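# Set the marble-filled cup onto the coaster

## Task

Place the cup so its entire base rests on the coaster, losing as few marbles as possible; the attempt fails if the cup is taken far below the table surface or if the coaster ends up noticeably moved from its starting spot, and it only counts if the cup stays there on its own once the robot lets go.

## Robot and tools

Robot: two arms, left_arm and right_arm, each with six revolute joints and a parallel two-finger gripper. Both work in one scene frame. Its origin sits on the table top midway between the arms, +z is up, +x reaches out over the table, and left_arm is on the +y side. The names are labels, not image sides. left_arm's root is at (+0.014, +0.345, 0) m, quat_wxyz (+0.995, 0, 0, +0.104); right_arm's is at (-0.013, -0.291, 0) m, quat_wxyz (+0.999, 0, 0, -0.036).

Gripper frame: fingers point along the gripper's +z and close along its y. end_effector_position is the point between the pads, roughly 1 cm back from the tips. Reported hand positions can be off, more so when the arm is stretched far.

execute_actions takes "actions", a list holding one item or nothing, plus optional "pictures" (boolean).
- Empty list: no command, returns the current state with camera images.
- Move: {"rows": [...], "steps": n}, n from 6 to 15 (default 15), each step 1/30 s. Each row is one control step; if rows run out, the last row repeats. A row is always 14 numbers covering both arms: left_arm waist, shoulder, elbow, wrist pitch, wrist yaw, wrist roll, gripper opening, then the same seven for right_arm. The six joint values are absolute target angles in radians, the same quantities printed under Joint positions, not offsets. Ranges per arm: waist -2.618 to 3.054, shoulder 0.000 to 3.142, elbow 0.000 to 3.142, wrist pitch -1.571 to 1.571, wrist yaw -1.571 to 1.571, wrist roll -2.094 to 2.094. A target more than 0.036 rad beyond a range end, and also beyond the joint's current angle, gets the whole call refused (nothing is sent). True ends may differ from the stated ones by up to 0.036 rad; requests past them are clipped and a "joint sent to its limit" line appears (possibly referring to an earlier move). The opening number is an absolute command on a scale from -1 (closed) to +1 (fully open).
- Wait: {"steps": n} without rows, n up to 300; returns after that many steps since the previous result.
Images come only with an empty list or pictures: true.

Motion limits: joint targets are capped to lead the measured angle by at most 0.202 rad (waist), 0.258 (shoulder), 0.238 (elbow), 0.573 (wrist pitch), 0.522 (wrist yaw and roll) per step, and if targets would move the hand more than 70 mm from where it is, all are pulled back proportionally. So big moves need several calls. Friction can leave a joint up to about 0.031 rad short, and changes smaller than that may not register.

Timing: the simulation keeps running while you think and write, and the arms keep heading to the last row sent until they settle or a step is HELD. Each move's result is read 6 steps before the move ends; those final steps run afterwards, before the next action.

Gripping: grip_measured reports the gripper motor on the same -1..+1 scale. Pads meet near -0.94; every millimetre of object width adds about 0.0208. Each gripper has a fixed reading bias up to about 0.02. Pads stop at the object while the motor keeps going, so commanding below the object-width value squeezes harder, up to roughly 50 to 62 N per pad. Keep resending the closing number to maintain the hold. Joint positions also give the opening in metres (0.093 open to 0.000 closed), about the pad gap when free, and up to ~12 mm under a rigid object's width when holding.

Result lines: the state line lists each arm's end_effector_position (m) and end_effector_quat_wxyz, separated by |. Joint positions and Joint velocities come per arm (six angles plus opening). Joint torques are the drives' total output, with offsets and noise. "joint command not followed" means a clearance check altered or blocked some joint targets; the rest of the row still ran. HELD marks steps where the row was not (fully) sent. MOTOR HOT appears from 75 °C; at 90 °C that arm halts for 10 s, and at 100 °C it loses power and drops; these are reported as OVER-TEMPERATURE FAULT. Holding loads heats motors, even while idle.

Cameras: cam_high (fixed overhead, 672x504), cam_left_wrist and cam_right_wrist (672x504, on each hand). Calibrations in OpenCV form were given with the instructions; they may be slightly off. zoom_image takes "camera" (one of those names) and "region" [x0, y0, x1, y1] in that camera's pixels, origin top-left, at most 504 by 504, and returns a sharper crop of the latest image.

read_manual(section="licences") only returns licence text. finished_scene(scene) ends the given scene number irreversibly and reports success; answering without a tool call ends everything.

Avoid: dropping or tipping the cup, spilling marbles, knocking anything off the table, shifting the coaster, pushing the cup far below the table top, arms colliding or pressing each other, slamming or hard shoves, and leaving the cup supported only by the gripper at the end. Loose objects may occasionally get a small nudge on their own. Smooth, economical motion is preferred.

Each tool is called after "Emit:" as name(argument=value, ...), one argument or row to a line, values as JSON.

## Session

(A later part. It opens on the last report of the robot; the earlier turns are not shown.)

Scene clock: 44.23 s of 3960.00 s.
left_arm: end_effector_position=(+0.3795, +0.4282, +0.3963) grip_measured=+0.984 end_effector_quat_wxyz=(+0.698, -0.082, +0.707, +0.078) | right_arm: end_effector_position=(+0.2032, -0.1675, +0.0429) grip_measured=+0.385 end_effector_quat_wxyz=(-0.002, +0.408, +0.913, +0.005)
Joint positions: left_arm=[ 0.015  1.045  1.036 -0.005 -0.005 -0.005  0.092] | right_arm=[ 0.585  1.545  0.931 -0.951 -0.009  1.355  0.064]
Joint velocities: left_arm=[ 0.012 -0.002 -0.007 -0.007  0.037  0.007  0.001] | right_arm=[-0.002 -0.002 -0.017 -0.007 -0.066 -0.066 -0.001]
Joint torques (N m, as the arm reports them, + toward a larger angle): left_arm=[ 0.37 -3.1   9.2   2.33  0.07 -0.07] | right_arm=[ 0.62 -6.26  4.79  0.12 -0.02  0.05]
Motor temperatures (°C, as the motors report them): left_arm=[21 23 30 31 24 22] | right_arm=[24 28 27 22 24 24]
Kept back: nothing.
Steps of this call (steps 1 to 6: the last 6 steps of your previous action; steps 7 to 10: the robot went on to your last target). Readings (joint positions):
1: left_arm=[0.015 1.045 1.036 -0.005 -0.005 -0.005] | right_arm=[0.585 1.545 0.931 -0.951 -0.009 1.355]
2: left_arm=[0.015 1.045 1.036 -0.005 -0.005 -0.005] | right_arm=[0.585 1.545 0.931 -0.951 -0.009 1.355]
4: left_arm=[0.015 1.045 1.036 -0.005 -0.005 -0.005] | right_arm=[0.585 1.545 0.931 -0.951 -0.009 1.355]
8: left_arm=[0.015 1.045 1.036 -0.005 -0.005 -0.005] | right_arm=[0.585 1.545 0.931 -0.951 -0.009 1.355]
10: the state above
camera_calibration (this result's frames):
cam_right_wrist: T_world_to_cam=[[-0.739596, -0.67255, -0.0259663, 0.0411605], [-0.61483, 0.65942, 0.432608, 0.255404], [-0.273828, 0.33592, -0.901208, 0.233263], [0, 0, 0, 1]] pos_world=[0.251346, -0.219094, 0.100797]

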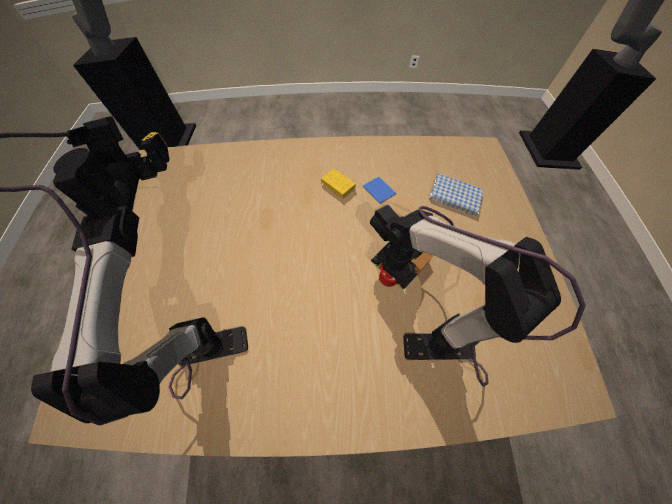

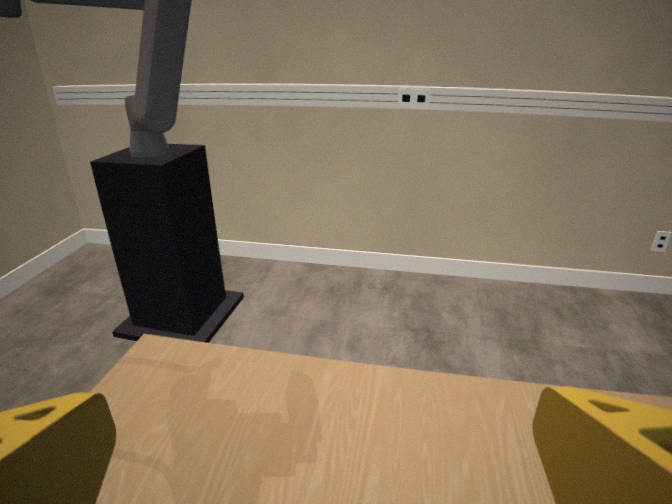

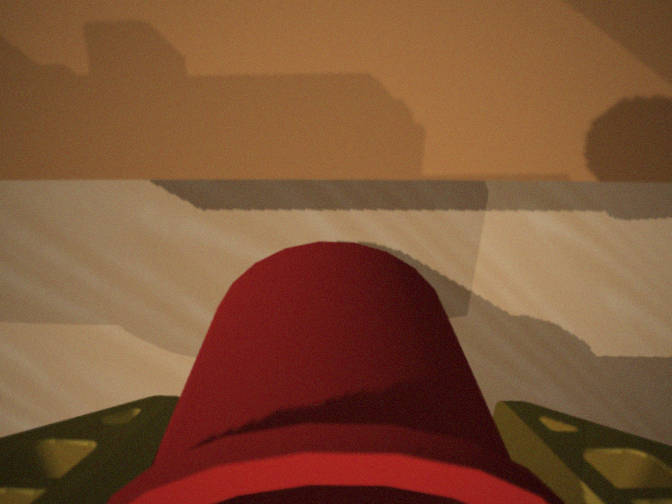

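Emit:
execute_actions(
  actions=[
    {"rows": [
[0.015,1.045,1.036,-0.005,-0.005,-0.005,1, 0.588,1.5463,0.9380,-0.9586,-0.012,1.36,0.38],
[0.015,1.045,1.036,-0.005,-0.005,-0.005,1, 0.588,1.5443,0.9468,-0.9692,-0.012,1.36,0.38],
[0.015,1.045,1.036,-0.005,-0.005,-0.005,1, 0.588,1.5410,0.9611,-0.9863,-0.012,1.36,0.38],
[0.015,1.045,1.036,-0.005,-0.005,-0.005,1, 0.588,1.5366,0.9802,-1.0093,-0.012,1.36,0.38],
[0.015,1.045,1.036,-0.005,-0.005,-0.005,1, 0.588,1.5313,1.0033,-1.0370,-0.012,1.36,0.38],
[0.015,1.045,1.036,-0.005,-0.005,-0.005,1, 0.588,1.5252,1.0293,-1.0683,-0.012,1.36,0.38],
[0.015,1.045,1.036,-0.005,-0.005,-0.005,1, 0.588,1.5188,1.0572,-1.1018,-0.012,1.36,0.38],
[0.015,1.045,1.036,-0.005,-0.005,-0.005,1, 0.588,1.5122,1.0858,-1.1362,-0.012,1.36,0.38],
[0.015,1.045,1.036,-0.005,-0.005,-0.005,1, 0.588,1.5058,1.1137,-1.1697,-0.012,1.36,0.38],
[0.015,1.045,1.036,-0.005,-0.005,-0.005,1, 0.588,1.4998,1.1398,-1.2010,-0.012,1.36,0.38],
[0.015,1.045,1.036,-0.005,-0.005,-0.005,1, 0.588,1.4944,1.1628,-1.2287,-0.012,1.36,0.38],
[0.015,1.045,1.036,-0.005,-0.005,-0.005,1, 0.5861,1.4912,1.1832,-1.2518,-0.012,1.3581,0.38],
[0.015,1.045,1.036,-0.005,-0.005,-0.005,1, 0.5805,1.4916,1.2013,-1.2691,-0.012,1.3525,0.38],
[0.015,1.045,1.036,-0.005,-0.005,-0.005,1, 0.5711,1.4956,1.2165,-1.2801,-0.012,1.3433,0.38],
[0.015,1.045,1.036,-0.005,-0.005,-0.005,1, 0.5582,1.5033,1.2283,-1.2842,-0.012,1.3305,0.38]
], "steps": 15},
  ],
)

Emit:
execute_actions(
  actions=[
    {"rows": [
[0.015,1.045,1.036,-0.005,-0.005,-0.005,1, 0.5419,1.5138,1.2393,-1.2848,-0.012,1.3144,0.38],
[0.015,1.045,1.036,-0.005,-0.005,-0.005,1, 0.5224,1.5264,1.2526,-1.2856,-0.012,1.2951,0.38],
[0.015,1.045,1.036,-0.005,-0.005,-0.005,1, 0.5000,1.5410,1.2679,-1.2865,-0.012,1.2729,0.38],
[0.015,1.045,1.036,-0.005,-0.005,-0.005,1, 0.4749,1.5572,1.2850,-1.2875,-0.012,1.2480,0.38],
[0.015,1.045,1.036,-0.005,-0.005,-0.005,1, 0.4474,1.5750,1.3037,-1.2886,-0.012,1.2208,0.38],
[0.015,1.045,1.036,-0.005,-0.005,-0.005,1, 0.4179,1.5941,1.3238,-1.2898,-0.012,1.1916,0.38],
[0.015,1.045,1.036,-0.005,-0.005,-0.005,1, 0.3867,1.6143,1.3450,-1.2910,-0.012,1.1608,0.38],
[0.015,1.045,1.036,-0.005,-0.005,-0.005,1, 0.3544,1.6352,1.3670,-1.2923,-0.012,1.1287,0.38],
[0.015,1.045,1.036,-0.005,-0.005,-0.005,1, 0.3211,1.6567,1.3896,-1.2937,-0.012,1.0958,0.38],
[0.015,1.045,1.036,-0.005,-0.005,-0.005,1, 0.2875,1.6785,1.4125,-1.2950,-0.012,1.0625,0.38],
[0.015,1.045,1.036,-0.005,-0.005,-0.005,1, 0.2539,1.7003,1.4354,-1.2963,-0.012,1.0292,0.38],
[0.015,1.045,1.036,-0.005,-0.005,-0.005,1, 0.2206,1.7218,1.4580,-1.2977,-0.012,0.9963,0.38],
[0.015,1.045,1.036,-0.005,-0.005,-0.005,1, 0.1883,1.7427,1.4800,-1.2990,-0.012,0.9642,0.38],
[0.015,1.045,1.036,-0.005,-0.005,-0.005,1, 0.1571,1.7629,1.5012,-1.3002,-0.012,0.9334,0.38],
[0.015,1.045,1.036,-0.005,-0.005,-0.005,1, 0.1276,1.7820,1.5213,-1.3014,-0.012,0.9042,0.38]
], "steps": 15},
  ],
)

Emit:
execute_actions(
  actions=[
    {"rows": [
[0.015,1.045,1.036,-0.005,-0.005,-0.005,1, 0.1001,1.7998,1.5400,-1.3025,-0.012,0.8770,0.38],
[0.015,1.045,1.036,-0.005,-0.005,-0.005,1, 0.0750,1.8160,1.5571,-1.3035,-0.012,0.8521,0.38],
[0.015,1.045,1.036,-0.005,-0.005,-0.005,1, 0.0526,1.8306,1.5724,-1.3044,-0.012,0.8299,0.38],
[0.015,1.045,1.036,-0.005,-0.005,-0.005,1, 0.0331,1.8432,1.5857,-1.3052,-0.012,0.8106,0.38],
[0.015,1.045,1.036,-0.005,-0.005,-0.005,1, 0.0168,1.8537,1.5967,-1.3058,-0.012,0.7945,0.38],
[0.015,1.045,1.036,-0.005,-0.005,-0.005,1, 0.0039,1.8621,1.6055,-1.3063,-0.012,0.7817,0.38],
[0.015,1.045,1.036,-0.005,-0.005,-0.005,1, -0.0055,1.8681,1.6119,-1.3067,-0.012,0.7725,0.38],
[0.015,1.045,1.036,-0.005,-0.005,-0.005,1, -0.0111,1.8718,1.6157,-1.3069,-0.012,0.7669,0.38],
[0.015,1.045,1.036,-0.005,-0.005,-0.005,1, -0.013,1.873,1.617,-1.307,-0.012,0.765,0.38]
], "steps": 12},
  ],
)

Emit:
execute_actions(
  actions=[
    {"steps": 10},
  ],
  pictures=true,
)

Scene clock: 54.80 s of 3960.00 s.
left_arm: end_effector_position=(+0.3795, +0.4282, +0.3963) grip_measured=+0.984 end_effector_quat_wxyz=(+0.698, -0.082, +0.707, +0.078) | right_arm: end_effector_position=(+0.2104, -0.1634, +0.0691) grip_measured=+0.385 end_effector_quat_wxyz=(-0.002, +0.408, +0.913, +0.006)
Joint positions: left_arm=[ 0.015  1.045  1.036 -0.005 -0.005 -0.005  0.092] | right_arm=[ 0.585  1.543  1.038 -1.059 -0.009  1.355  0.064]
Joint velocities: left_arm=[-0.002  0.002  0.017 -0.007  0.007 -0.007  0.001] | right_arm=[-0.007 -0.071  0.828 -0.681 -0.051 -0.022  0.   ]
Joint torques (N m, as the arm reports them, + toward a larger angle): left_arm=[ 0.36 -3.09  9.19  2.33  0.06 -0.07] | right_arm=[ 0.25 -9.59  9.63  0.03 -0.06  0.03]
Motor temperatures (°C, as the motors report them): left_arm=[21 23 31 32 24 22] | right_arm=[24 28 27 22 24 24]
Steps of this call (steps 1 to 15: the robot went on to your last target; steps 16 to 90: nothing new was sent; then 7.27 s passed at rest; steps 91 to 99: the first 9 steps of this action). Readings (joint positions):
91: left_arm=[0.015 1.045 1.036 -0.005 -0.005 -0.005] | right_arm=[0.585 1.545 0.931 -0.951 -0.009 1.355]
92: left_arm=[0.015 1.045 1.036 -0.005 -0.005 -0.005] | right_arm=[0.585 1.545 0.931 -0.951 -0.009 1.355]
94: left_arm=[0.015 1.045 1.036 -0.005 -0.005 -0.005] | right_arm=[0.585 1.545 0.935 -0.961 -0.009 1.355]
98: left_arm=[0.015 1.045 1.036 -0.005 -0.005 -0.005] | right_arm=[0.585 1.545 1.010 -1.037 -0.009 1.355]
99: the state above

Scene clock: 55.30 s of 3960.00 s.
left_arm: end_effector_position=(+0.3795, +0.4282, +0.3963) grip_measured=+0.984 end_effector_quat_wxyz=(+0.698, -0.082, +0.707, +0.078) | right_arm: end_effector_position=(+0.2592, -0.1996, +0.1281) grip_measured=+0.385 end_effector_quat_wxyz=(+0.007, +0.431, +0.902, +0.016)
Joint positions: left_arm=[ 0.015  1.045  1.036 -0.005 -0.005 -0.005  0.092] | right_arm=[ 0.388  1.6    1.332 -1.27  -0.013  1.208  0.064]
Joint velocities: left_arm=[-0.017 -0.007  0.007  0.081  0.022 -0.007  0.   ] | right_arm=[-0.896  0.672  0.608 -0.051 -0.037 -0.755 -0.001]
Joint torques (N m, as the arm reports them, + toward a larger angle): left_arm=[ 0.35 -3.1   9.21  2.33  0.06 -0.07] | right_arm=[-1.06 -6.47  9.31  0.12  0.03 -0.03]
Motor temperatures (°C, as the motors report them): left_arm=[21 23 31 32 24 22] | right_arm=[24 28 27 22 24 24]
Steps of this call (steps 1 to 6: the last 6 steps of your previous action; steps 7 to 15: the first 9 steps of this action). Readings (joint positions):
7: left_arm=[0.015 1.045 1.036 -0.005 -0.005 -0.005] | right_arm=[0.577 1.508 1.201 -1.205 -0.010 1.345]
8: left_arm=[0.015 1.045 1.036 -0.005 -0.005 -0.005] | right_arm=[0.566 1.508 1.213 -1.217 -0.010 1.337]
10: left_arm=[0.015 1.045 1.036 -0.005 -0.005 -0.005] | right_arm=[0.529 1.515 1.237 -1.241 -0.012 1.313]
14: left_arm=[0.015 1.045 1.036 -0.005 -0.005 -0.005] | right_arm=[0.420 1.578 1.311 -1.268 -0.013 1.233]
15: the state above

Scene clock: 55.70 s of 3960.00 s.
left_arm: end_effector_position=(+0.3795, +0.4282, +0.3963) grip_measured=+0.984 end_effector_quat_wxyz=(+0.698, -0.082, +0.707, +0.078) | right_arm: end_effector_position=(+0.3322, -0.3019, +0.1189) grip_measured=+0.385 end_effector_quat_wxyz=(+0.007, +0.441, +0.897, +0.010)
Joint positions: left_arm=[ 0.015  1.045  1.036 -0.005 -0.005 -0.005  0.092] | right_arm=[ 0.035  1.832  1.563 -1.28  -0.012  0.877  0.064]
Joint velocities: left_arm=[ 0.012 -0.007 -0.002 -0.051 -0.037 -0.022 -0.001] | right_arm=[-0.51   0.32   0.305  0.007 -0.007 -0.52  -0.001]
Joint torques (N m, as the arm reports them, + toward a larger angle): left_arm=[ 0.34 -3.11  9.21  2.33  0.06 -0.07] | right_arm=[ 0.18 -9.57  9.58  0.   -0.04 -0.04]
Motor temperatures (°C, as the motors report them): left_arm=[21 23 31 32 24 22] | right_arm=[24 28 27 22 24 24]
Steps of this call (steps 1 to 6: the last 6 steps of your previous action; steps 7 to 12: the first 6 steps of this action). Readings (joint positions):
7: left_arm=[0.015 1.045 1.036 -0.005 -0.005 -0.005] | right_arm=[0.159 1.756 1.484 -1.278 -0.013 1.005]
8: left_arm=[0.015 1.045 1.036 -0.005 -0.005 -0.005] | right_arm=[0.129 1.775 1.504 -1.278 -0.013 0.977]
10: left_arm=[0.015 1.045 1.036 -0.005 -0.005 -0.005] | right_arm=[0.076 1.807 1.537 -1.279 -0.013 0.923]
12: the state above

Scene clock: 56.03 s of 3960.00 s.
left_arm: end_effector_position=(+0.3795, +0.4282, +0.3963) grip_measured=+0.984 end_effector_quat_wxyz=(+0.698, -0.082, +0.707, +0.078) | right_arm: end_effector_position=(+0.3364, -0.3178, +0.1173) grip_measured=+0.385 end_effector_quat_wxyz=(+0.005, +0.419, +0.908, +0.008)
Joint positions: left_arm=[ 0.015  1.045  1.036 -0.005 -0.005 -0.005  0.092] | right_arm=[-0.01   1.859  1.591 -1.288 -0.012  0.783  0.064]
Joint velocities: left_arm=[-0.012  0.002 -0.002  0.051 -0.081 -0.037  0.   ] | right_arm=[-0.017 -0.012 -0.012  0.007  0.051 -0.139 -0.   ]
Joint torques (N m, as the arm reports them, + toward a larger angle): left_arm=[ 0.36 -3.08  9.2   2.33  0.06 -0.07] | right_arm=[-0.28 -9.48  9.9   0.12 -0.03 -0.06]
Motor temperatures (°C, as the motors report them): left_arm=[21 23 31 32 24 22] | right_arm=[24 29 27 22 24 24]
Kept back: nothing.
Steps of this call (steps 1 to 6: the last 6 steps of your previous action; steps 7 to 10: the robot went on to your last target). Readings (joint positions):
1: left_arm=[0.015 1.045 1.036 -0.005 -0.005 -0.005] | right_arm=[0.019 1.842 1.573 -1.280 -0.012 0.858]
2: left_arm=[0.015 1.045 1.036 -0.005 -0.005 -0.005] | right_arm=[0.006 1.850 1.581 -1.280 -0.012 0.841]
4: left_arm=[0.015 1.045 1.036 -0.005 -0.005 -0.005] | right_arm=[-0.008 1.858 1.588 -1.281 -0.012 0.816]
8: left_arm=[0.015 1.045 1.036 -0.005 -0.005 -0.005] | right_arm=[-0.010 1.859 1.591 -1.286 -0.012 0.789]
10: the state above
camera_calibration (this result's frames):
cam_right_wrist: T_world_to_cam=[[-0.754113, -0.655741, -0.0363014, 0.0519694], [-0.605968, 0.673433, 0.423428, 0.406815], [-0.253212, 0.34131, -0.905202, 0.382451], [0, 0, 0, 1]] pos_world=[0.382549, -0.370418, 0.175826]

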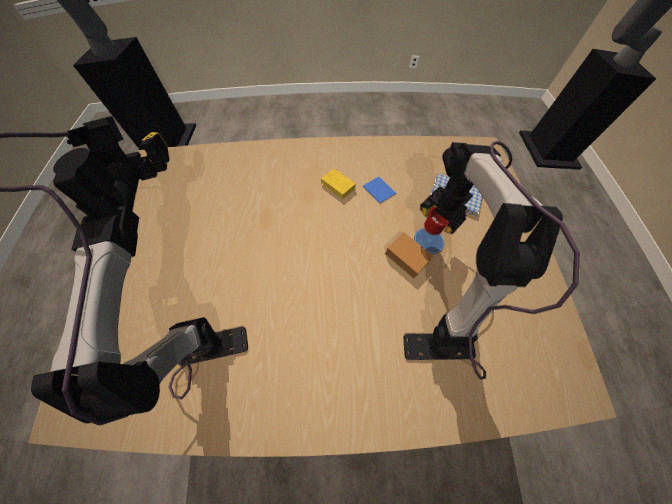

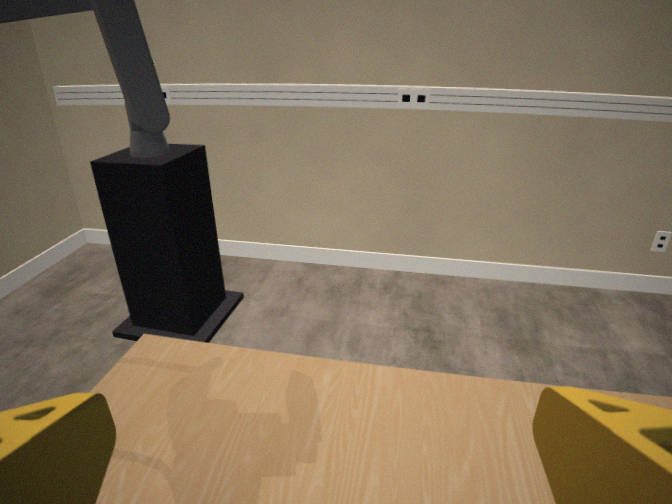

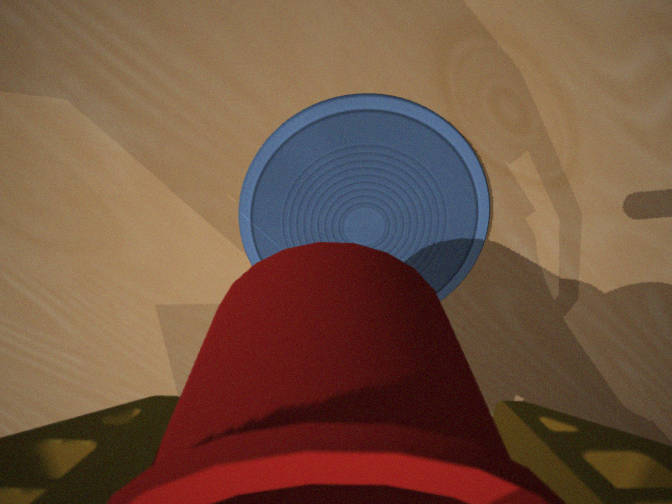

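Emit:
zoom_image(
  camera="cam_right_wrist",
  region=[220, 70, 520, 320],
)

Region (220, 70, 520, 320) of cam_right_wrist's 672x504 image, scaled by 1.680, with more detail than that image has.

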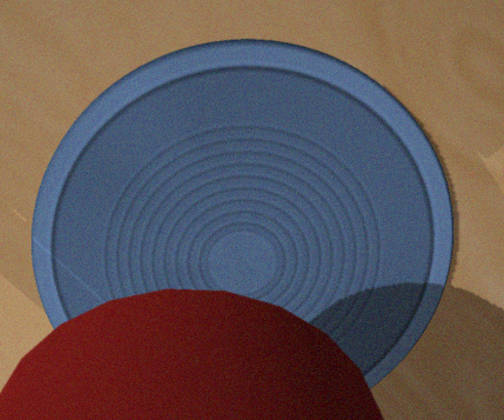

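Emit:
execute_actions(
  actions=[
    {"rows": [
[0.015,1.045,1.036,-0.005,-0.005,-0.005,1, -0.016,1.8733,1.5696,-1.2744,-0.012,0.765,0.38],
[0.015,1.045,1.036,-0.005,-0.005,-0.005,1, -0.019,1.8743,1.5656,-1.2696,-0.012,0.765,0.38],
[0.015,1.045,1.036,-0.005,-0.005,-0.005,1, -0.022,1.8760,1.5589,-1.2618,-0.012,0.765,0.38],
[0.015,1.045,1.036,-0.005,-0.005,-0.005,1, -0.025,1.8783,1.5498,-1.2511,-0.012,0.765,0.38],
[0.015,1.045,1.036,-0.005,-0.005,-0.005,1, -0.028,1.8811,1.5385,-1.2378,-0.012,0.765,0.38],
[0.015,1.045,1.036,-0.005,-0.005,-0.005,1, -0.031,1.8843,1.5252,-1.2222,-0.012,0.765,0.38],
[0.015,1.045,1.036,-0.005,-0.005,-0.005,1, -0.033,1.8880,1.5104,-1.2047,-0.012,0.765,0.38],
[0.015,1.045,1.036,-0.005,-0.005,-0.005,1, -0.035,1.8920,1.4943,-1.1858,-0.012,0.765,0.38],
[0.015,1.045,1.036,-0.005,-0.005,-0.005,1, -0.037,1.8962,1.4774,-1.1659,-0.012,0.765,0.38],
[0.015,1.045,1.036,-0.005,-0.005,-0.005,1, -0.038,1.9005,1.4600,-1.1455,-0.012,0.765,0.38],
[0.015,1.045,1.036,-0.005,-0.005,-0.005,1, -0.038,1.9048,1.4426,-1.1251,-0.012,0.765,0.38],
[0.015,1.045,1.036,-0.005,-0.005,-0.005,1, -0.038,1.9090,1.4257,-1.1052,-0.012,0.765,0.38],
[0.015,1.045,1.036,-0.005,-0.005,-0.005,1, -0.038,1.9130,1.4096,-1.0863,-0.012,0.765,0.38],
[0.015,1.045,1.036,-0.005,-0.005,-0.005,1, -0.038,1.9167,1.3948,-1.0688,-0.012,0.765,0.38],
[0.015,1.045,1.036,-0.005,-0.005,-0.005,1, -0.038,1.9199,1.3815,-1.0532,-0.012,0.765,0.38]
], "steps": 15},
  ],
)

Emit:
execute_actions(
  actions=[
    {"rows": [
[0.015,1.045,1.036,-0.005,-0.005,-0.005,1, -0.038,1.9227,1.3702,-1.0399,-0.012,0.765,0.38],
[0.015,1.045,1.036,-0.005,-0.005,-0.005,1, -0.038,1.9250,1.3611,-1.0292,-0.012,0.765,0.38],
[0.015,1.045,1.036,-0.005,-0.005,-0.005,1, -0.038,1.9267,1.3544,-1.0214,-0.012,0.765,0.38],
[0.015,1.045,1.036,-0.005,-0.005,-0.005,1, -0.038,1.9277,1.3504,-1.0166,-0.012,0.765,0.38],
[0.015,1.045,1.036,-0.005,-0.005,-0.005,1, -0.038,1.928,1.349,-1.015,-0.012,0.765,0.38]
], "steps": 8},
  ],
)

Emit:
execute_actions(
  actions=[
    {"steps": 9},
  ],
  pictures=true,
)

Scene clock: 62.27 s of 3960.00 s.
left_arm: end_effector_position=(+0.3795, +0.4282, +0.3963) grip_measured=+0.984 end_effector_quat_wxyz=(+0.698, -0.082, +0.707, +0.078) | right_arm: end_effector_position=(+0.3338, -0.3212, +0.1005) grip_measured=+0.385 end_effector_quat_wxyz=(+0.001, +0.418, +0.909, +0.006)
Joint positions: left_arm=[ 0.015  1.045  1.036 -0.005 -0.005 -0.005  0.092] | right_arm=[-0.02   1.863  1.53  -1.232 -0.012  0.771  0.064]
Joint velocities: left_arm=[-0.007 -0.017  0.017  0.051  0.007  0.037 -0.   ] | right_arm=[-0.056  0.1   -0.457  0.344 -0.007  0.007 -0.   ]
Joint torques (N m, as the arm reports them, + toward a larger angle): left_arm=[ 0.36 -3.11  9.21  2.33  0.06 -0.07] | right_arm=[-1.07 -8.39  5.02  0.27 -0.06 -0.06]
Motor temperatures (°C, as the motors report them): left_arm=[21 23 31 33 24 22] | right_arm=[24 30 28 22 24 24]
Steps of this call (steps 1 to 30: the robot went on to your last target; steps 31 to 90: nothing new was sent; then 2.93 s passed at rest; steps 91 to 99: the first 9 steps of this action). Readings (joint positions):
91: left_arm=[0.015 1.045 1.036 -0.005 -0.005 -0.005] | right_arm=[-0.010 1.859 1.591 -1.291 -0.012 0.771]
92: left_arm=[0.015 1.045 1.036 -0.005 -0.005 -0.005] | right_arm=[-0.010 1.859 1.591 -1.290 -0.012 0.771]
94: left_arm=[0.015 1.045 1.036 -0.005 -0.005 -0.005] | right_arm=[-0.010 1.859 1.588 -1.283 -0.012 0.771]
98: left_arm=[0.015 1.045 1.036 -0.005 -0.005 -0.005] | right_arm=[-0.017 1.860 1.545 -1.245 -0.012 0.771]
99: the state above

Scene clock: 62.53 s of 3960.00 s.
left_arm: end_effector_position=(+0.3795, +0.4282, +0.3963) grip_measured=+0.984 end_effector_quat_wxyz=(+0.698, -0.082, +0.707, +0.078) | right_arm: end_effector_position=(+0.3251, -0.3230, +0.0533) grip_measured=+0.385 end_effector_quat_wxyz=(-0.023, +0.421, +0.907, -0.002)
Joint positions: left_arm=[ 0.015  1.045  1.036 -0.005 -0.005 -0.005  0.092] | right_arm=[-0.028  1.909  1.399 -1.105 -0.012  0.771  0.064]
Joint velocities: left_arm=[-0.007 -0.007 -0.007 -0.022 -0.051 -0.066  0.   ] | right_arm=[-0.012  0.129 -0.364  0.432  0.037 -0.022 -0.   ]
Joint torques (N m, as the arm reports them, + toward a larger angle): left_arm=[ 0.36 -3.09  9.2   2.33  0.06 -0.08] | right_arm=[ -0.9  -10.08   5.53   0.27  -0.04  -0.07]
Motor temperatures (°C, as the motors report them): left_arm=[21 23 31 33 24 22] | right_arm=[24 30 28 22 24 24]
Steps of this call (steps 1 to 6: the last 6 steps of your previous action; steps 7 to 8: the first 2 steps of this action). Readings (joint positions):
7: left_arm=[0.015 1.045 1.036 -0.005 -0.005 -0.005] | right_arm=[-0.028 1.904 1.412 -1.120 -0.012 0.771]
8: the state above

Scene clock: 62.83 s of 3960.00 s.
left_arm: end_effector_position=(+0.3795, +0.4282, +0.3963) grip_measured=+0.984 end_effector_quat_wxyz=(+0.698, -0.082, +0.707, +0.078) | right_arm: end_effector_position=(+0.3243, -0.3230, +0.0482) grip_measured=+0.385 end_effector_quat_wxyz=(-0.023, +0.421, +0.907, -0.002)
Joint positions: left_arm=[ 0.015  1.045  1.036 -0.005 -0.005 -0.005  0.092] | right_arm=[-0.028  1.912  1.383 -1.087 -0.011  0.77   0.064]
Joint velocities: left_arm=[-0.017 -0.002  0.012 -0.066  0.022 -0.007  0.   ] | right_arm=[ 0.012  0.007 -0.007  0.022  0.022 -0.022  0.001]
Joint torques (N m, as the arm reports them, + toward a larger angle): left_arm=[ 0.38 -3.09  9.2   2.33  0.06 -0.07] | right_arm=[-0.85 -9.42  4.02  0.76 -0.01 -0.06]
Motor temperatures (°C, as the motors report them): left_arm=[21 23 31 33 24 22] | right_arm=[24 30 28 22 24 24]
Kept back: nothing.
Steps of this call (steps 1 to 6: the last 6 steps of your previous action; steps 7 to 9: the robot went on to your last target). Readings (joint positions):
1: left_arm=[0.015 1.045 1.036 -0.005 -0.005 -0.005] | right_arm=[-0.028 1.912 1.389 -1.096 -0.012 0.771]
2: left_arm=[0.015 1.045 1.036 -0.005 -0.005 -0.005] | right_arm=[-0.028 1.912 1.383 -1.091 -0.012 0.770]
4: left_arm=[0.015 1.045 1.036 -0.005 -0.005 -0.005] | right_arm=[-0.028 1.912 1.383 -1.087 -0.011 0.770]
8: left_arm=[0.015 1.045 1.036 -0.005 -0.005 -0.005] | right_arm=[-0.028 1.912 1.383 -1.087 -0.011 0.770]
9: the state above
camera_calibration (this result's frames):
cam_right_wrist: T_world_to_cam=[[-0.75852, -0.651628, 0.00534658, 0.0377266], [-0.576012, 0.674292, 0.462104, 0.420929], [-0.304725, 0.347436, -0.886809, 0.336498], [0, 0, 0, 1]] pos_world=[0.373616, -0.376157, 0.103695]

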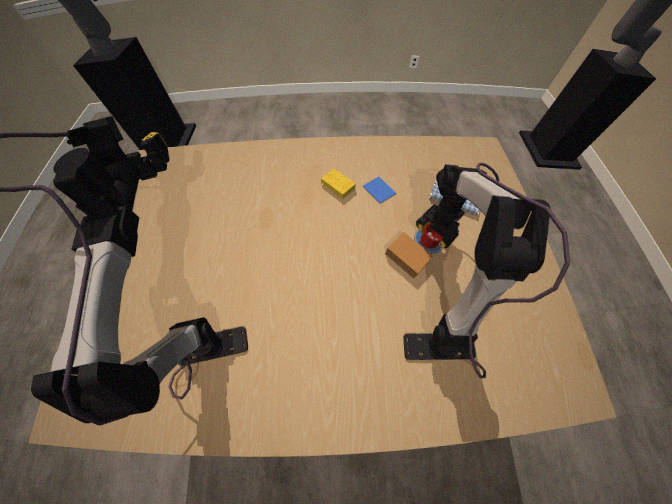

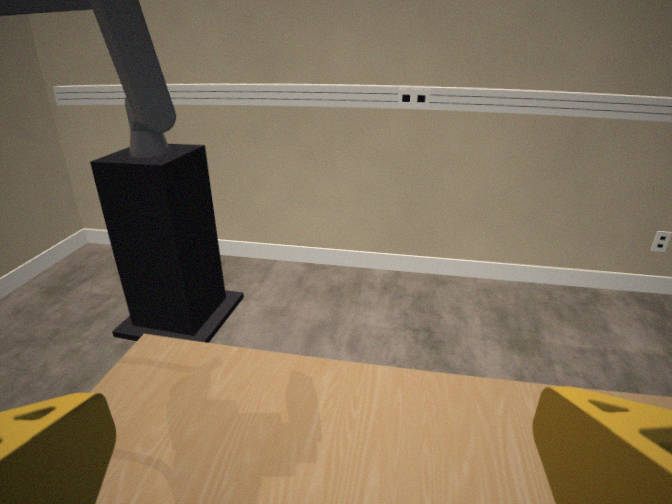

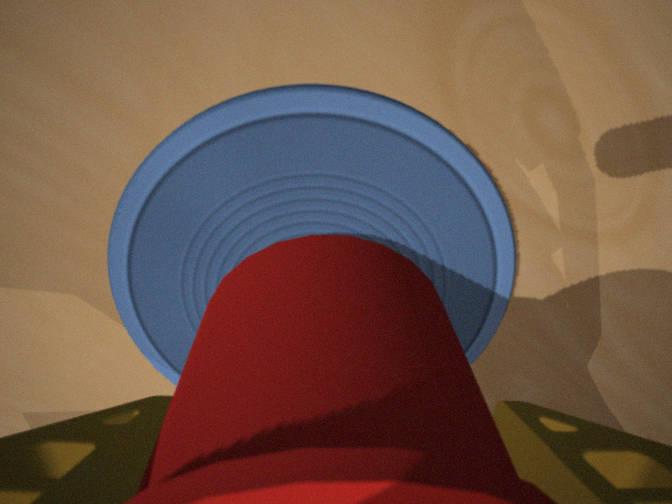

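Emit:
zoom_image(
  camera="cam_right_wrist",
  region=[90, 60, 540, 420],
)

Emit:
zoom_image(
  camera="cam_high",
  region=[370, 190, 490, 290],
)

Region (90, 60, 540, 420) of cam_right_wrist's 672x504 image, scaled by 1.120, with more detail than that image has; it fills the top 403 rows of this view, and the rest is white.

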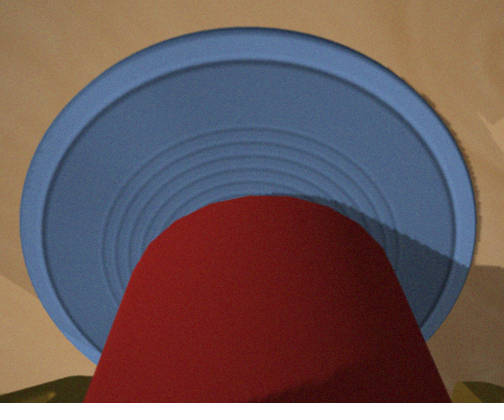

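Region (370, 190, 490, 290) of cam_high's 672x504 image, scaled by 4.200, with more detail than that image has.

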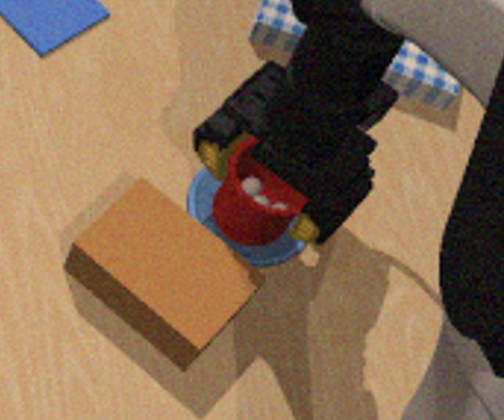

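Emit:
execute_actions(
  actions=[
    {"rows": [
[0.015,1.045,1.036,-0.005,-0.005,-0.005,1, -0.038,1.925,1.400,-1.087,-0.012,0.765,0.38],
[0.015,1.045,1.036,-0.005,-0.005,-0.005,1, -0.038,1.925,1.412,-1.087,-0.012,0.765,0.38],
[0.015,1.045,1.036,-0.005,-0.005,-0.005,1, -0.038,1.925,1.425,-1.087,-0.012,0.765,0.38],
[0.015,1.045,1.036,-0.005,-0.005,-0.005,1, -0.040,1.925,1.435,-1.087,-0.012,0.765,0.38],
[0.015,1.045,1.036,-0.005,-0.005,-0.005,1, -0.043,1.925,1.441,-1.087,-0.012,0.765,0.38],
[0.015,1.045,1.036,-0.005,-0.005,-0.005,1, -0.046,1.925,1.444,-1.087,-0.012,0.765,0.38],
[0.015,1.045,1.036,-0.005,-0.005,-0.005,1, -0.049,1.925,1.444,-1.087,-0.012,0.765,0.38],
[0.015,1.045,1.036,-0.005,-0.005,-0.005,1, -0.051,1.927,1.444,-1.087,-0.012,0.765,0.38],
[0.015,1.045,1.036,-0.005,-0.005,-0.005,1, -0.051,1.931,1.444,-1.087,-0.012,0.765,0.38],
[0.015,1.045,1.036,-0.005,-0.005,-0.005,1, -0.051,1.936,1.444,-1.087,-0.012,0.765,0.38],
[0.015,1.045,1.036,-0.005,-0.005,-0.005,1, -0.051,1.941,1.444,-1.087,-0.012,0.765,0.38],
[0.015,1.045,1.036,-0.005,-0.005,-0.005,1, -0.051,1.946,1.444,-1.087,-0.012,0.765,0.38],
[0.015,1.045,1.036,-0.005,-0.005,-0.005,1, -0.051,1.950,1.444,-1.087,-0.012,0.765,0.38],
[0.015,1.045,1.036,-0.005,-0.005,-0.005,1, -0.051,1.952,1.444,-1.087,-0.012,0.765,0.38],
[0.015,1.045,1.036,-0.005,-0.005,-0.005,1, -0.051,1.953,1.444,-1.087,-0.012,0.765,0.38]
], "steps": 15},
  ],
)

Emit:
execute_actions(
  actions=[
    {"steps": 10},
  ],
  pictures=true,
)

Scene clock: 67.20 s of 3960.00 s.
left_arm: end_effector_position=(+0.3795, +0.4282, +0.3963) grip_measured=+0.984 end_effector_quat_wxyz=(+0.698, -0.082, +0.707, +0.078) | right_arm: end_effector_position=(+0.3350, -0.3266, +0.0572) grip_measured=+0.385 end_effector_quat_wxyz=(-0.007, +0.424, +0.905, +0.004)
Joint positions: left_arm=[ 0.015  1.045  1.036 -0.005 -0.005 -0.005  0.092] | right_arm=[-0.035  1.912  1.421 -1.09  -0.011  0.77   0.064]
Joint velocities: left_arm=[ 0.002  0.002 -0.012 -0.007 -0.022  0.022  0.   ] | right_arm=[-0.085 -0.012  0.027 -0.037 -0.022 -0.022 -0.   ]
Joint torques (N m, as the arm reports them, + toward a larger angle): left_arm=[ 0.36 -3.09  9.2   2.33  0.06 -0.08] | right_arm=[-0.91 -9.23  9.15  0.18 -0.01 -0.05]
Motor temperatures (°C, as the motors report them): left_arm=[21 23 32 33 24 22] | right_arm=[24 30 28 22 24 24]
Steps of this call (steps 1 to 30: the robot went on to your last target; steps 31 to 90: nothing new was sent; then 1.07 s passed at rest; steps 91 to 99: the first 9 steps of this action). Readings (joint positions):
91: left_arm=[0.015 1.045 1.036 -0.005 -0.005 -0.005] | right_arm=[-0.028 1.912 1.383 -1.089 -0.011 0.770]
92: left_arm=[0.015 1.045 1.036 -0.005 -0.005 -0.005] | right_arm=[-0.028 1.912 1.386 -1.090 -0.011 0.770]
94: left_arm=[0.015 1.045 1.036 -0.005 -0.005 -0.005] | right_arm=[-0.028 1.912 1.393 -1.090 -0.011 0.770]
98: left_arm=[0.015 1.045 1.036 -0.005 -0.005 -0.005] | right_arm=[-0.032 1.912 1.418 -1.090 -0.011 0.770]
99: the state above

Scene clock: 67.53 s of 3960.00 s.
left_arm: end_effector_position=(+0.3795, +0.4282, +0.3963) grip_measured=+0.984 end_effector_quat_wxyz=(+0.698, -0.082, +0.707, +0.078) | right_arm: end_effector_position=(+0.3334, -0.3286, +0.0492) grip_measured=+0.385 end_effector_quat_wxyz=(-0.018, +0.427, +0.904, -0.001)
Joint positions: left_arm=[ 0.015  1.045  1.036 -0.005 -0.005 -0.005  0.092] | right_arm=[-0.041  1.937  1.421 -1.09  -0.01   0.77   0.064]
Joint velocities: left_arm=[-0.012 -0.012  0.022  0.081 -0.037 -0.007 -0.001] | right_arm=[ 0.032 -0.002  0.002  0.007 -0.022 -0.037 -0.001]
Joint torques (N m, as the arm reports them, + toward a larger angle): left_arm=[ 0.37 -3.09  9.21  2.33  0.07 -0.07] | right_arm=[-0.77 -9.75  9.44  0.16 -0.06 -0.05]
Motor temperatures (°C, as the motors report them): left_arm=[21 23 32 33 24 22] | right_arm=[24 30 28 22 24 24]
Kept back: nothing.
Steps of this call (steps 1 to 6: the last 6 steps of your previous action; steps 7 to 10: the robot went on to your last target). Readings (joint positions):
1: left_arm=[0.015 1.045 1.036 -0.005 -0.005 -0.005] | right_arm=[-0.037 1.912 1.421 -1.090 -0.011 0.770]
2: left_arm=[0.015 1.045 1.036 -0.005 -0.005 -0.005] | right_arm=[-0.039 1.913 1.421 -1.090 -0.011 0.770]
4: left_arm=[0.015 1.045 1.036 -0.005 -0.005 -0.005] | right_arm=[-0.041 1.919 1.421 -1.090 -0.011 0.770]
8: left_arm=[0.015 1.045 1.036 -0.005 -0.005 -0.005] | right_arm=[-0.041 1.937 1.421 -1.090 -0.011 0.770]
10: the state above
camera_calibration (this result's frames):
cam_right_wrist: T_world_to_cam=[[-0.766908, -0.641755, -0.00147762, 0.0473564], [-0.572067, 0.682582, 0.454776, 0.431234], [-0.290847, 0.349617, -0.890604, 0.338359], [0, 0, 0, 1]] pos_world=[0.381423, -0.382257, 0.105299]

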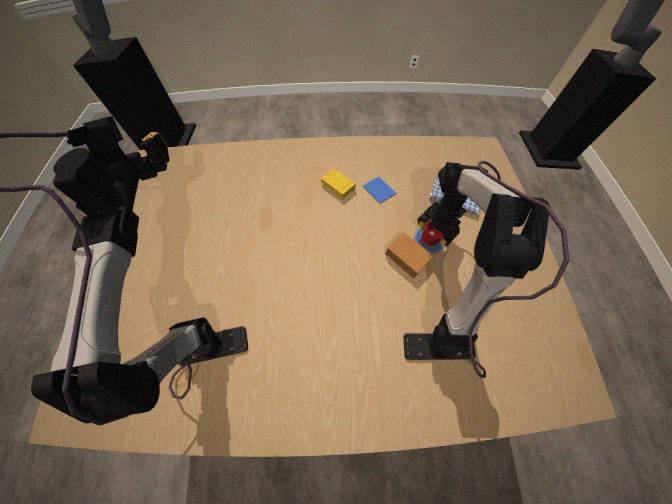

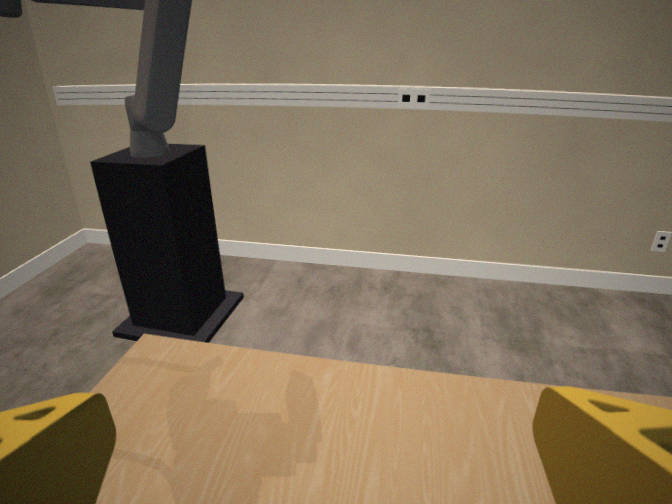

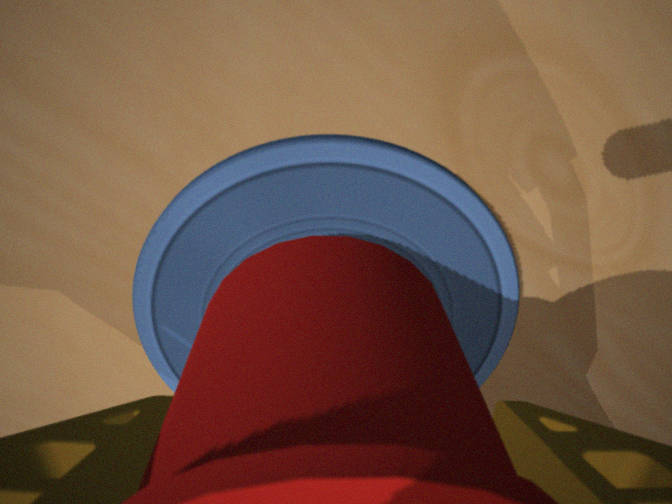

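Emit:
execute_actions(
  actions=[
    {"rows": [
[0.015,1.045,1.036,-0.005,-0.005,-0.005,1, -0.047,1.957,1.444,-1.09,-0.012,0.765,0.46],
[0.015,1.045,1.036,-0.005,-0.005,-0.005,1, -0.047,1.960,1.444,-1.09,-0.012,0.765,0.56],
[0.015,1.045,1.036,-0.005,-0.005,-0.005,1, -0.047,1.960,1.444,-1.09,-0.012,0.765,0.68],
[0.015,1.045,1.036,-0.005,-0.005,-0.005,1, -0.047,1.960,1.444,-1.09,-0.012,0.765,0.80],
[0.015,1.045,1.036,-0.005,-0.005,-0.005,1, -0.047,1.960,1.444,-1.09,-0.012,0.765,0.92],
[0.015,1.045,1.036,-0.005,-0.005,-0.005,1, -0.047,1.960,1.444,-1.09,-0.012,0.765,1],
[0.015,1.045,1.036,-0.005,-0.005,-0.005,1, -0.047,1.950,1.444,-1.09,-0.012,0.765,1],
[0.015,1.045,1.036,-0.005,-0.005,-0.005,1, -0.047,1.940,1.444,-1.09,-0.012,0.765,1],
[0.015,1.045,1.036,-0.005,-0.005,-0.005,1, -0.047,1.930,1.444,-1.1021,-0.012,0.765,1],
[0.015,1.045,1.036,-0.005,-0.005,-0.005,1, -0.047,1.925,1.444,-1.1082,-0.012,0.765,1],
[0.015,1.045,1.036,-0.005,-0.005,-0.005,1, -0.047,1.9241,1.4456,-1.1181,-0.012,0.765,1],
[0.015,1.045,1.036,-0.005,-0.005,-0.005,1, -0.047,1.9215,1.4503,-1.1314,-0.012,0.765,1],
[0.015,1.045,1.036,-0.005,-0.005,-0.005,1, -0.047,1.9174,1.4578,-1.1475,-0.012,0.765,1],
[0.015,1.045,1.036,-0.005,-0.005,-0.005,1, -0.047,1.9118,1.4680,-1.1656,-0.012,0.765,1],
[0.015,1.045,1.036,-0.005,-0.005,-0.005,1, -0.047,1.9050,1.4803,-1.1851,-0.012,0.765,1]
], "steps": 15},
  ],
)

Emit:
execute_actions(
  actions=[
    {"rows": [
[0.015,1.045,1.036,-0.005,-0.005,-0.005,1, -0.047,1.8974,1.4941,-1.2049,-0.012,0.765,1],
[0.015,1.045,1.036,-0.005,-0.005,-0.005,1, -0.047,1.8892,1.5089,-1.2244,-0.012,0.765,1],
[0.015,1.045,1.036,-0.005,-0.005,-0.005,1, -0.047,1.8808,1.5241,-1.2425,-0.012,0.765,1],
[0.015,1.045,1.036,-0.005,-0.005,-0.005,1, -0.047,1.8726,1.5389,-1.2586,-0.012,0.765,1],
[0.015,1.045,1.036,-0.005,-0.005,-0.005,1, -0.047,1.8650,1.5528,-1.2719,-0.012,0.765,1],
[0.015,1.045,1.036,-0.005,-0.005,-0.005,1, -0.047,1.8582,1.5650,-1.2818,-0.012,0.765,1],
[0.015,1.045,1.036,-0.005,-0.005,-0.005,1, -0.047,1.8526,1.5752,-1.2879,-0.012,0.765,1],
[0.015,1.045,1.036,-0.005,-0.005,-0.005,1, -0.047,1.8485,1.5827,-1.29,-0.012,0.765,1],
[0.015,1.045,1.036,-0.005,-0.005,-0.005,1, -0.047,1.8459,1.5874,-1.29,-0.012,0.765,1],
[0.015,1.045,1.036,-0.005,-0.005,-0.005,1, -0.047,1.845,1.589,-1.29,-0.012,0.765,1]
], "steps": 11},
  ],
)

Emit:
execute_actions(
  actions=[
    {"steps": 9},
  ],
  pictures=true,
)

Scene clock: 70.57 s of 3960.00 s.
left_arm: end_effector_position=(+0.3795, +0.4282, +0.3963) grip_measured=+0.984 end_effector_quat_wxyz=(+0.698, -0.082, +0.707, +0.078) | right_arm: end_effector_position=(+0.3334, -0.3286, +0.0492) grip_measured=+0.987 end_effector_quat_wxyz=(-0.018, +0.427, +0.904, -0.001)
Joint positions: left_arm=[ 0.015  1.045  1.036 -0.005 -0.005 -0.005  0.092] | right_arm=[-0.041  1.937  1.421 -1.09  -0.01   0.77   0.093]
Joint velocities: left_arm=[ 0.012  0.012  0.022 -0.051  0.037  0.022  0.   ] | right_arm=[-0.002 -0.002 -0.002  0.037  0.007 -0.037  0.002]
Joint torques (N m, as the arm reports them, + toward a larger angle): left_arm=[ 0.36 -3.1   9.21  2.33  0.06 -0.07] | right_arm=[ -0.48 -11.53   9.23   0.    -0.03  -0.07]
Motor temperatures (°C, as the motors report them): left_arm=[21 23 32 33 24 22] | right_arm=[24 31 29 22 24 24]
Steps of this call (steps 1 to 30: the robot went on to your last target; steps 31 to 82: nothing new was sent; steps 83 to 91: the first 9 steps of this action). Readings (joint positions):
83: left_arm=[0.015 1.045 1.036 -0.005 -0.005 -0.005] | right_arm=[-0.041 1.937 1.421 -1.090 -0.010 0.770]
84: left_arm=[0.015 1.045 1.036 -0.005 -0.005 -0.005] | right_arm=[-0.041 1.937 1.421 -1.090 -0.010 0.770]
86: left_arm=[0.015 1.045 1.036 -0.005 -0.005 -0.005] | right_arm=[-0.041 1.937 1.421 -1.090 -0.010 0.770]
90: left_arm=[0.015 1.045 1.036 -0.005 -0.005 -0.005] | right_arm=[-0.041 1.937 1.421 -1.090 -0.010 0.770]
91: the state above

Scene clock: 70.93 s of 3960.00 s.
left_arm: end_effector_position=(+0.3795, +0.4282, +0.3963) grip_measured=+0.984 end_effector_quat_wxyz=(+0.698, -0.082, +0.707, +0.078) | right_arm: end_effector_position=(+0.3327, -0.3285, +0.0788) grip_measured=+0.988 end_effector_quat_wxyz=(-0.017, +0.427, +0.904, -0.000)
Joint positions: left_arm=[ 0.015  1.045  1.036 -0.005 -0.005 -0.005  0.092] | right_arm=[-0.041  1.907  1.501 -1.197 -0.01   0.77   0.093]
Joint velocities: left_arm=[-0.027  0.002 -0.012  0.007  0.007 -0.007 -0.001] | right_arm=[-0.012 -0.295  0.452 -0.462 -0.022  0.007  0.   ]
Joint torques (N m, as the arm reports them, + toward a larger angle): left_arm=[ 0.37 -3.09  9.21  2.33  0.06 -0.07] | right_arm=[ -0.43 -12.79   9.62   0.04  -0.04  -0.06]
Motor temperatures (°C, as the motors report them): left_arm=[21 23 32 33 24 22] | right_arm=[24 31 29 22 24 24]
Steps of this call (steps 1 to 6: the last 6 steps of your previous action; steps 7 to 11: the first 5 steps of this action). Readings (joint positions):
7: left_arm=[0.015 1.045 1.036 -0.005 -0.005 -0.005] | right_arm=[-0.041 1.935 1.446 -1.138 -0.010 0.770]
8: left_arm=[0.015 1.045 1.036 -0.005 -0.005 -0.005] | right_arm=[-0.041 1.931 1.458 -1.152 -0.010 0.770]
10: left_arm=[0.015 1.045 1.036 -0.005 -0.005 -0.005] | right_arm=[-0.041 1.917 1.486 -1.182 -0.010 0.770]
11: the state above

Scene clock: 71.23 s of 3960.00 s.
left_arm: end_effector_position=(+0.3795, +0.4282, +0.3963) grip_measured=+0.984 end_effector_quat_wxyz=(+0.698, -0.082, +0.707, +0.078) | right_arm: end_effector_position=(+0.3372, -0.3290, +0.1157) grip_measured=+0.988 end_effector_quat_wxyz=(+0.014, +0.427, +0.904, +0.010)
Joint positions: left_arm=[ 0.015  1.045  1.036 -0.005 -0.005 -0.005  0.092] | right_arm=[-0.041  1.849  1.572 -1.261 -0.01   0.77   0.093]
Joint velocities: left_arm=[-0.017  0.007  0.002  0.081 -0.022 -0.007 -0.001] | right_arm=[ 0.002 -0.002 -0.002 -0.139 -0.051 -0.022  0.   ]
Joint torques (N m, as the arm reports them, + toward a larger angle): left_arm=[ 0.34 -3.1   9.2   2.33  0.07 -0.07] | right_arm=[ -0.47 -11.11   9.13   0.12  -0.02  -0.06]
Motor temperatures (°C, as the motors report them): left_arm=[21 23 32 33 24 22] | right_arm=[24 31 29 22 24 24]
Kept back: nothing.
Steps of this call (steps 1 to 6: the last 6 steps of your previous action; steps 7 to 9: the robot went on to your last target). Readings (joint positions):
1: left_arm=[0.015 1.045 1.036 -0.005 -0.005 -0.005] | right_arm=[-0.041 1.896 1.517 -1.211 -0.010 0.770]
2: left_arm=[0.015 1.045 1.036 -0.005 -0.005 -0.005] | right_arm=[-0.041 1.885 1.531 -1.222 -0.010 0.770]
4: left_arm=[0.015 1.045 1.036 -0.005 -0.005 -0.005] | right_arm=[-0.041 1.866 1.555 -1.240 -0.010 0.770]
8: left_arm=[0.015 1.045 1.036 -0.005 -0.005 -0.005] | right_arm=[-0.041 1.849 1.572 -1.257 -0.010 0.770]
9: the state above
camera_calibration (this result's frames):
cam_right_wrist: T_world_to_cam=[[-0.765245, -0.641942, -0.0480628, 0.0548546], [-0.601099, 0.685842, 0.410245, 0.419483], [-0.23039, 0.342829, -0.910708, 0.378502], [0, 0, 0, 1]] pos_world=[0.381331, -0.382247, 0.17525]

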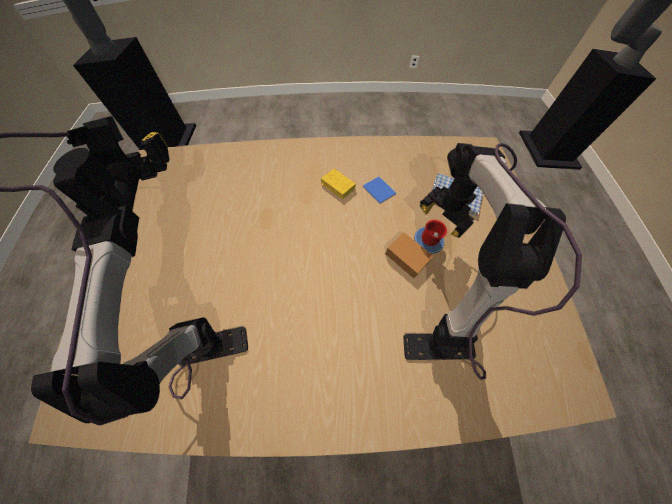

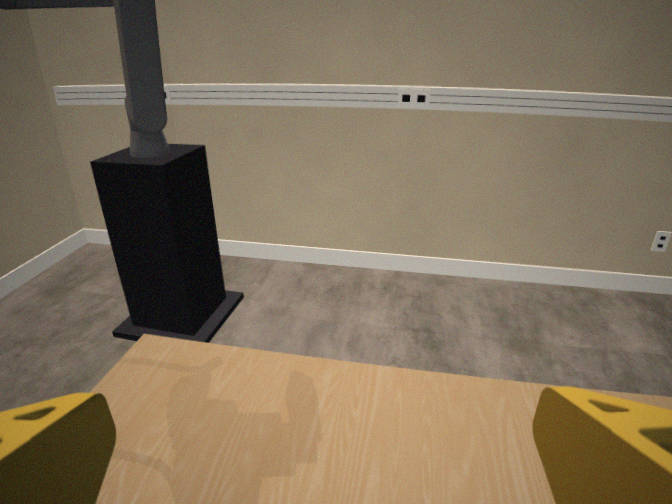

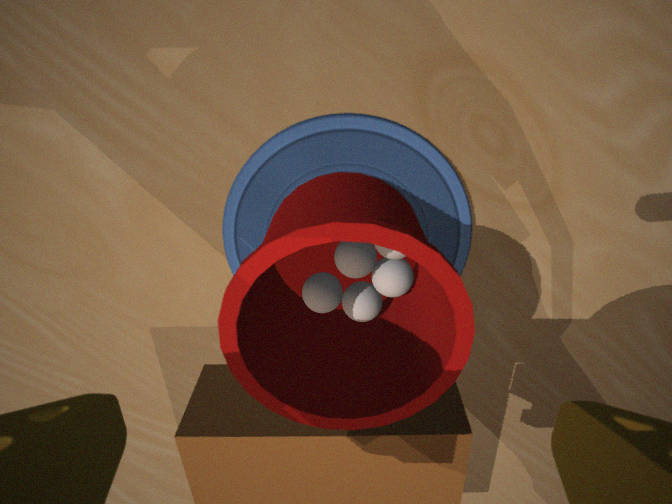

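Emit:
zoom_image(
  camera="cam_high",
  region=[380, 190, 490, 280],
)

Region (380, 190, 490, 280) of cam_high's 672x504 image, scaled by 4.582, with more detail than that image has; it fills the top 412 rows of this view, and the rest is white.

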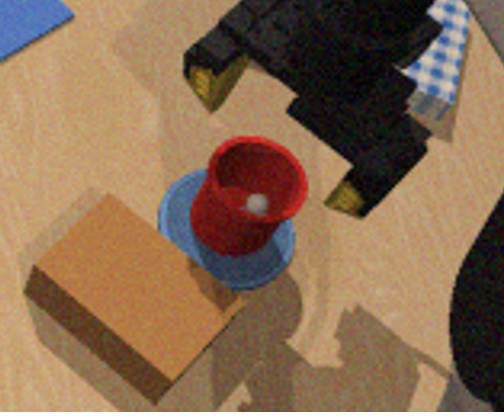

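The cup stands centred on the coaster, released, with the marbles still inside.

Emit:
finished_scene(
  scene=1,
)

The scene is finished: the task was done.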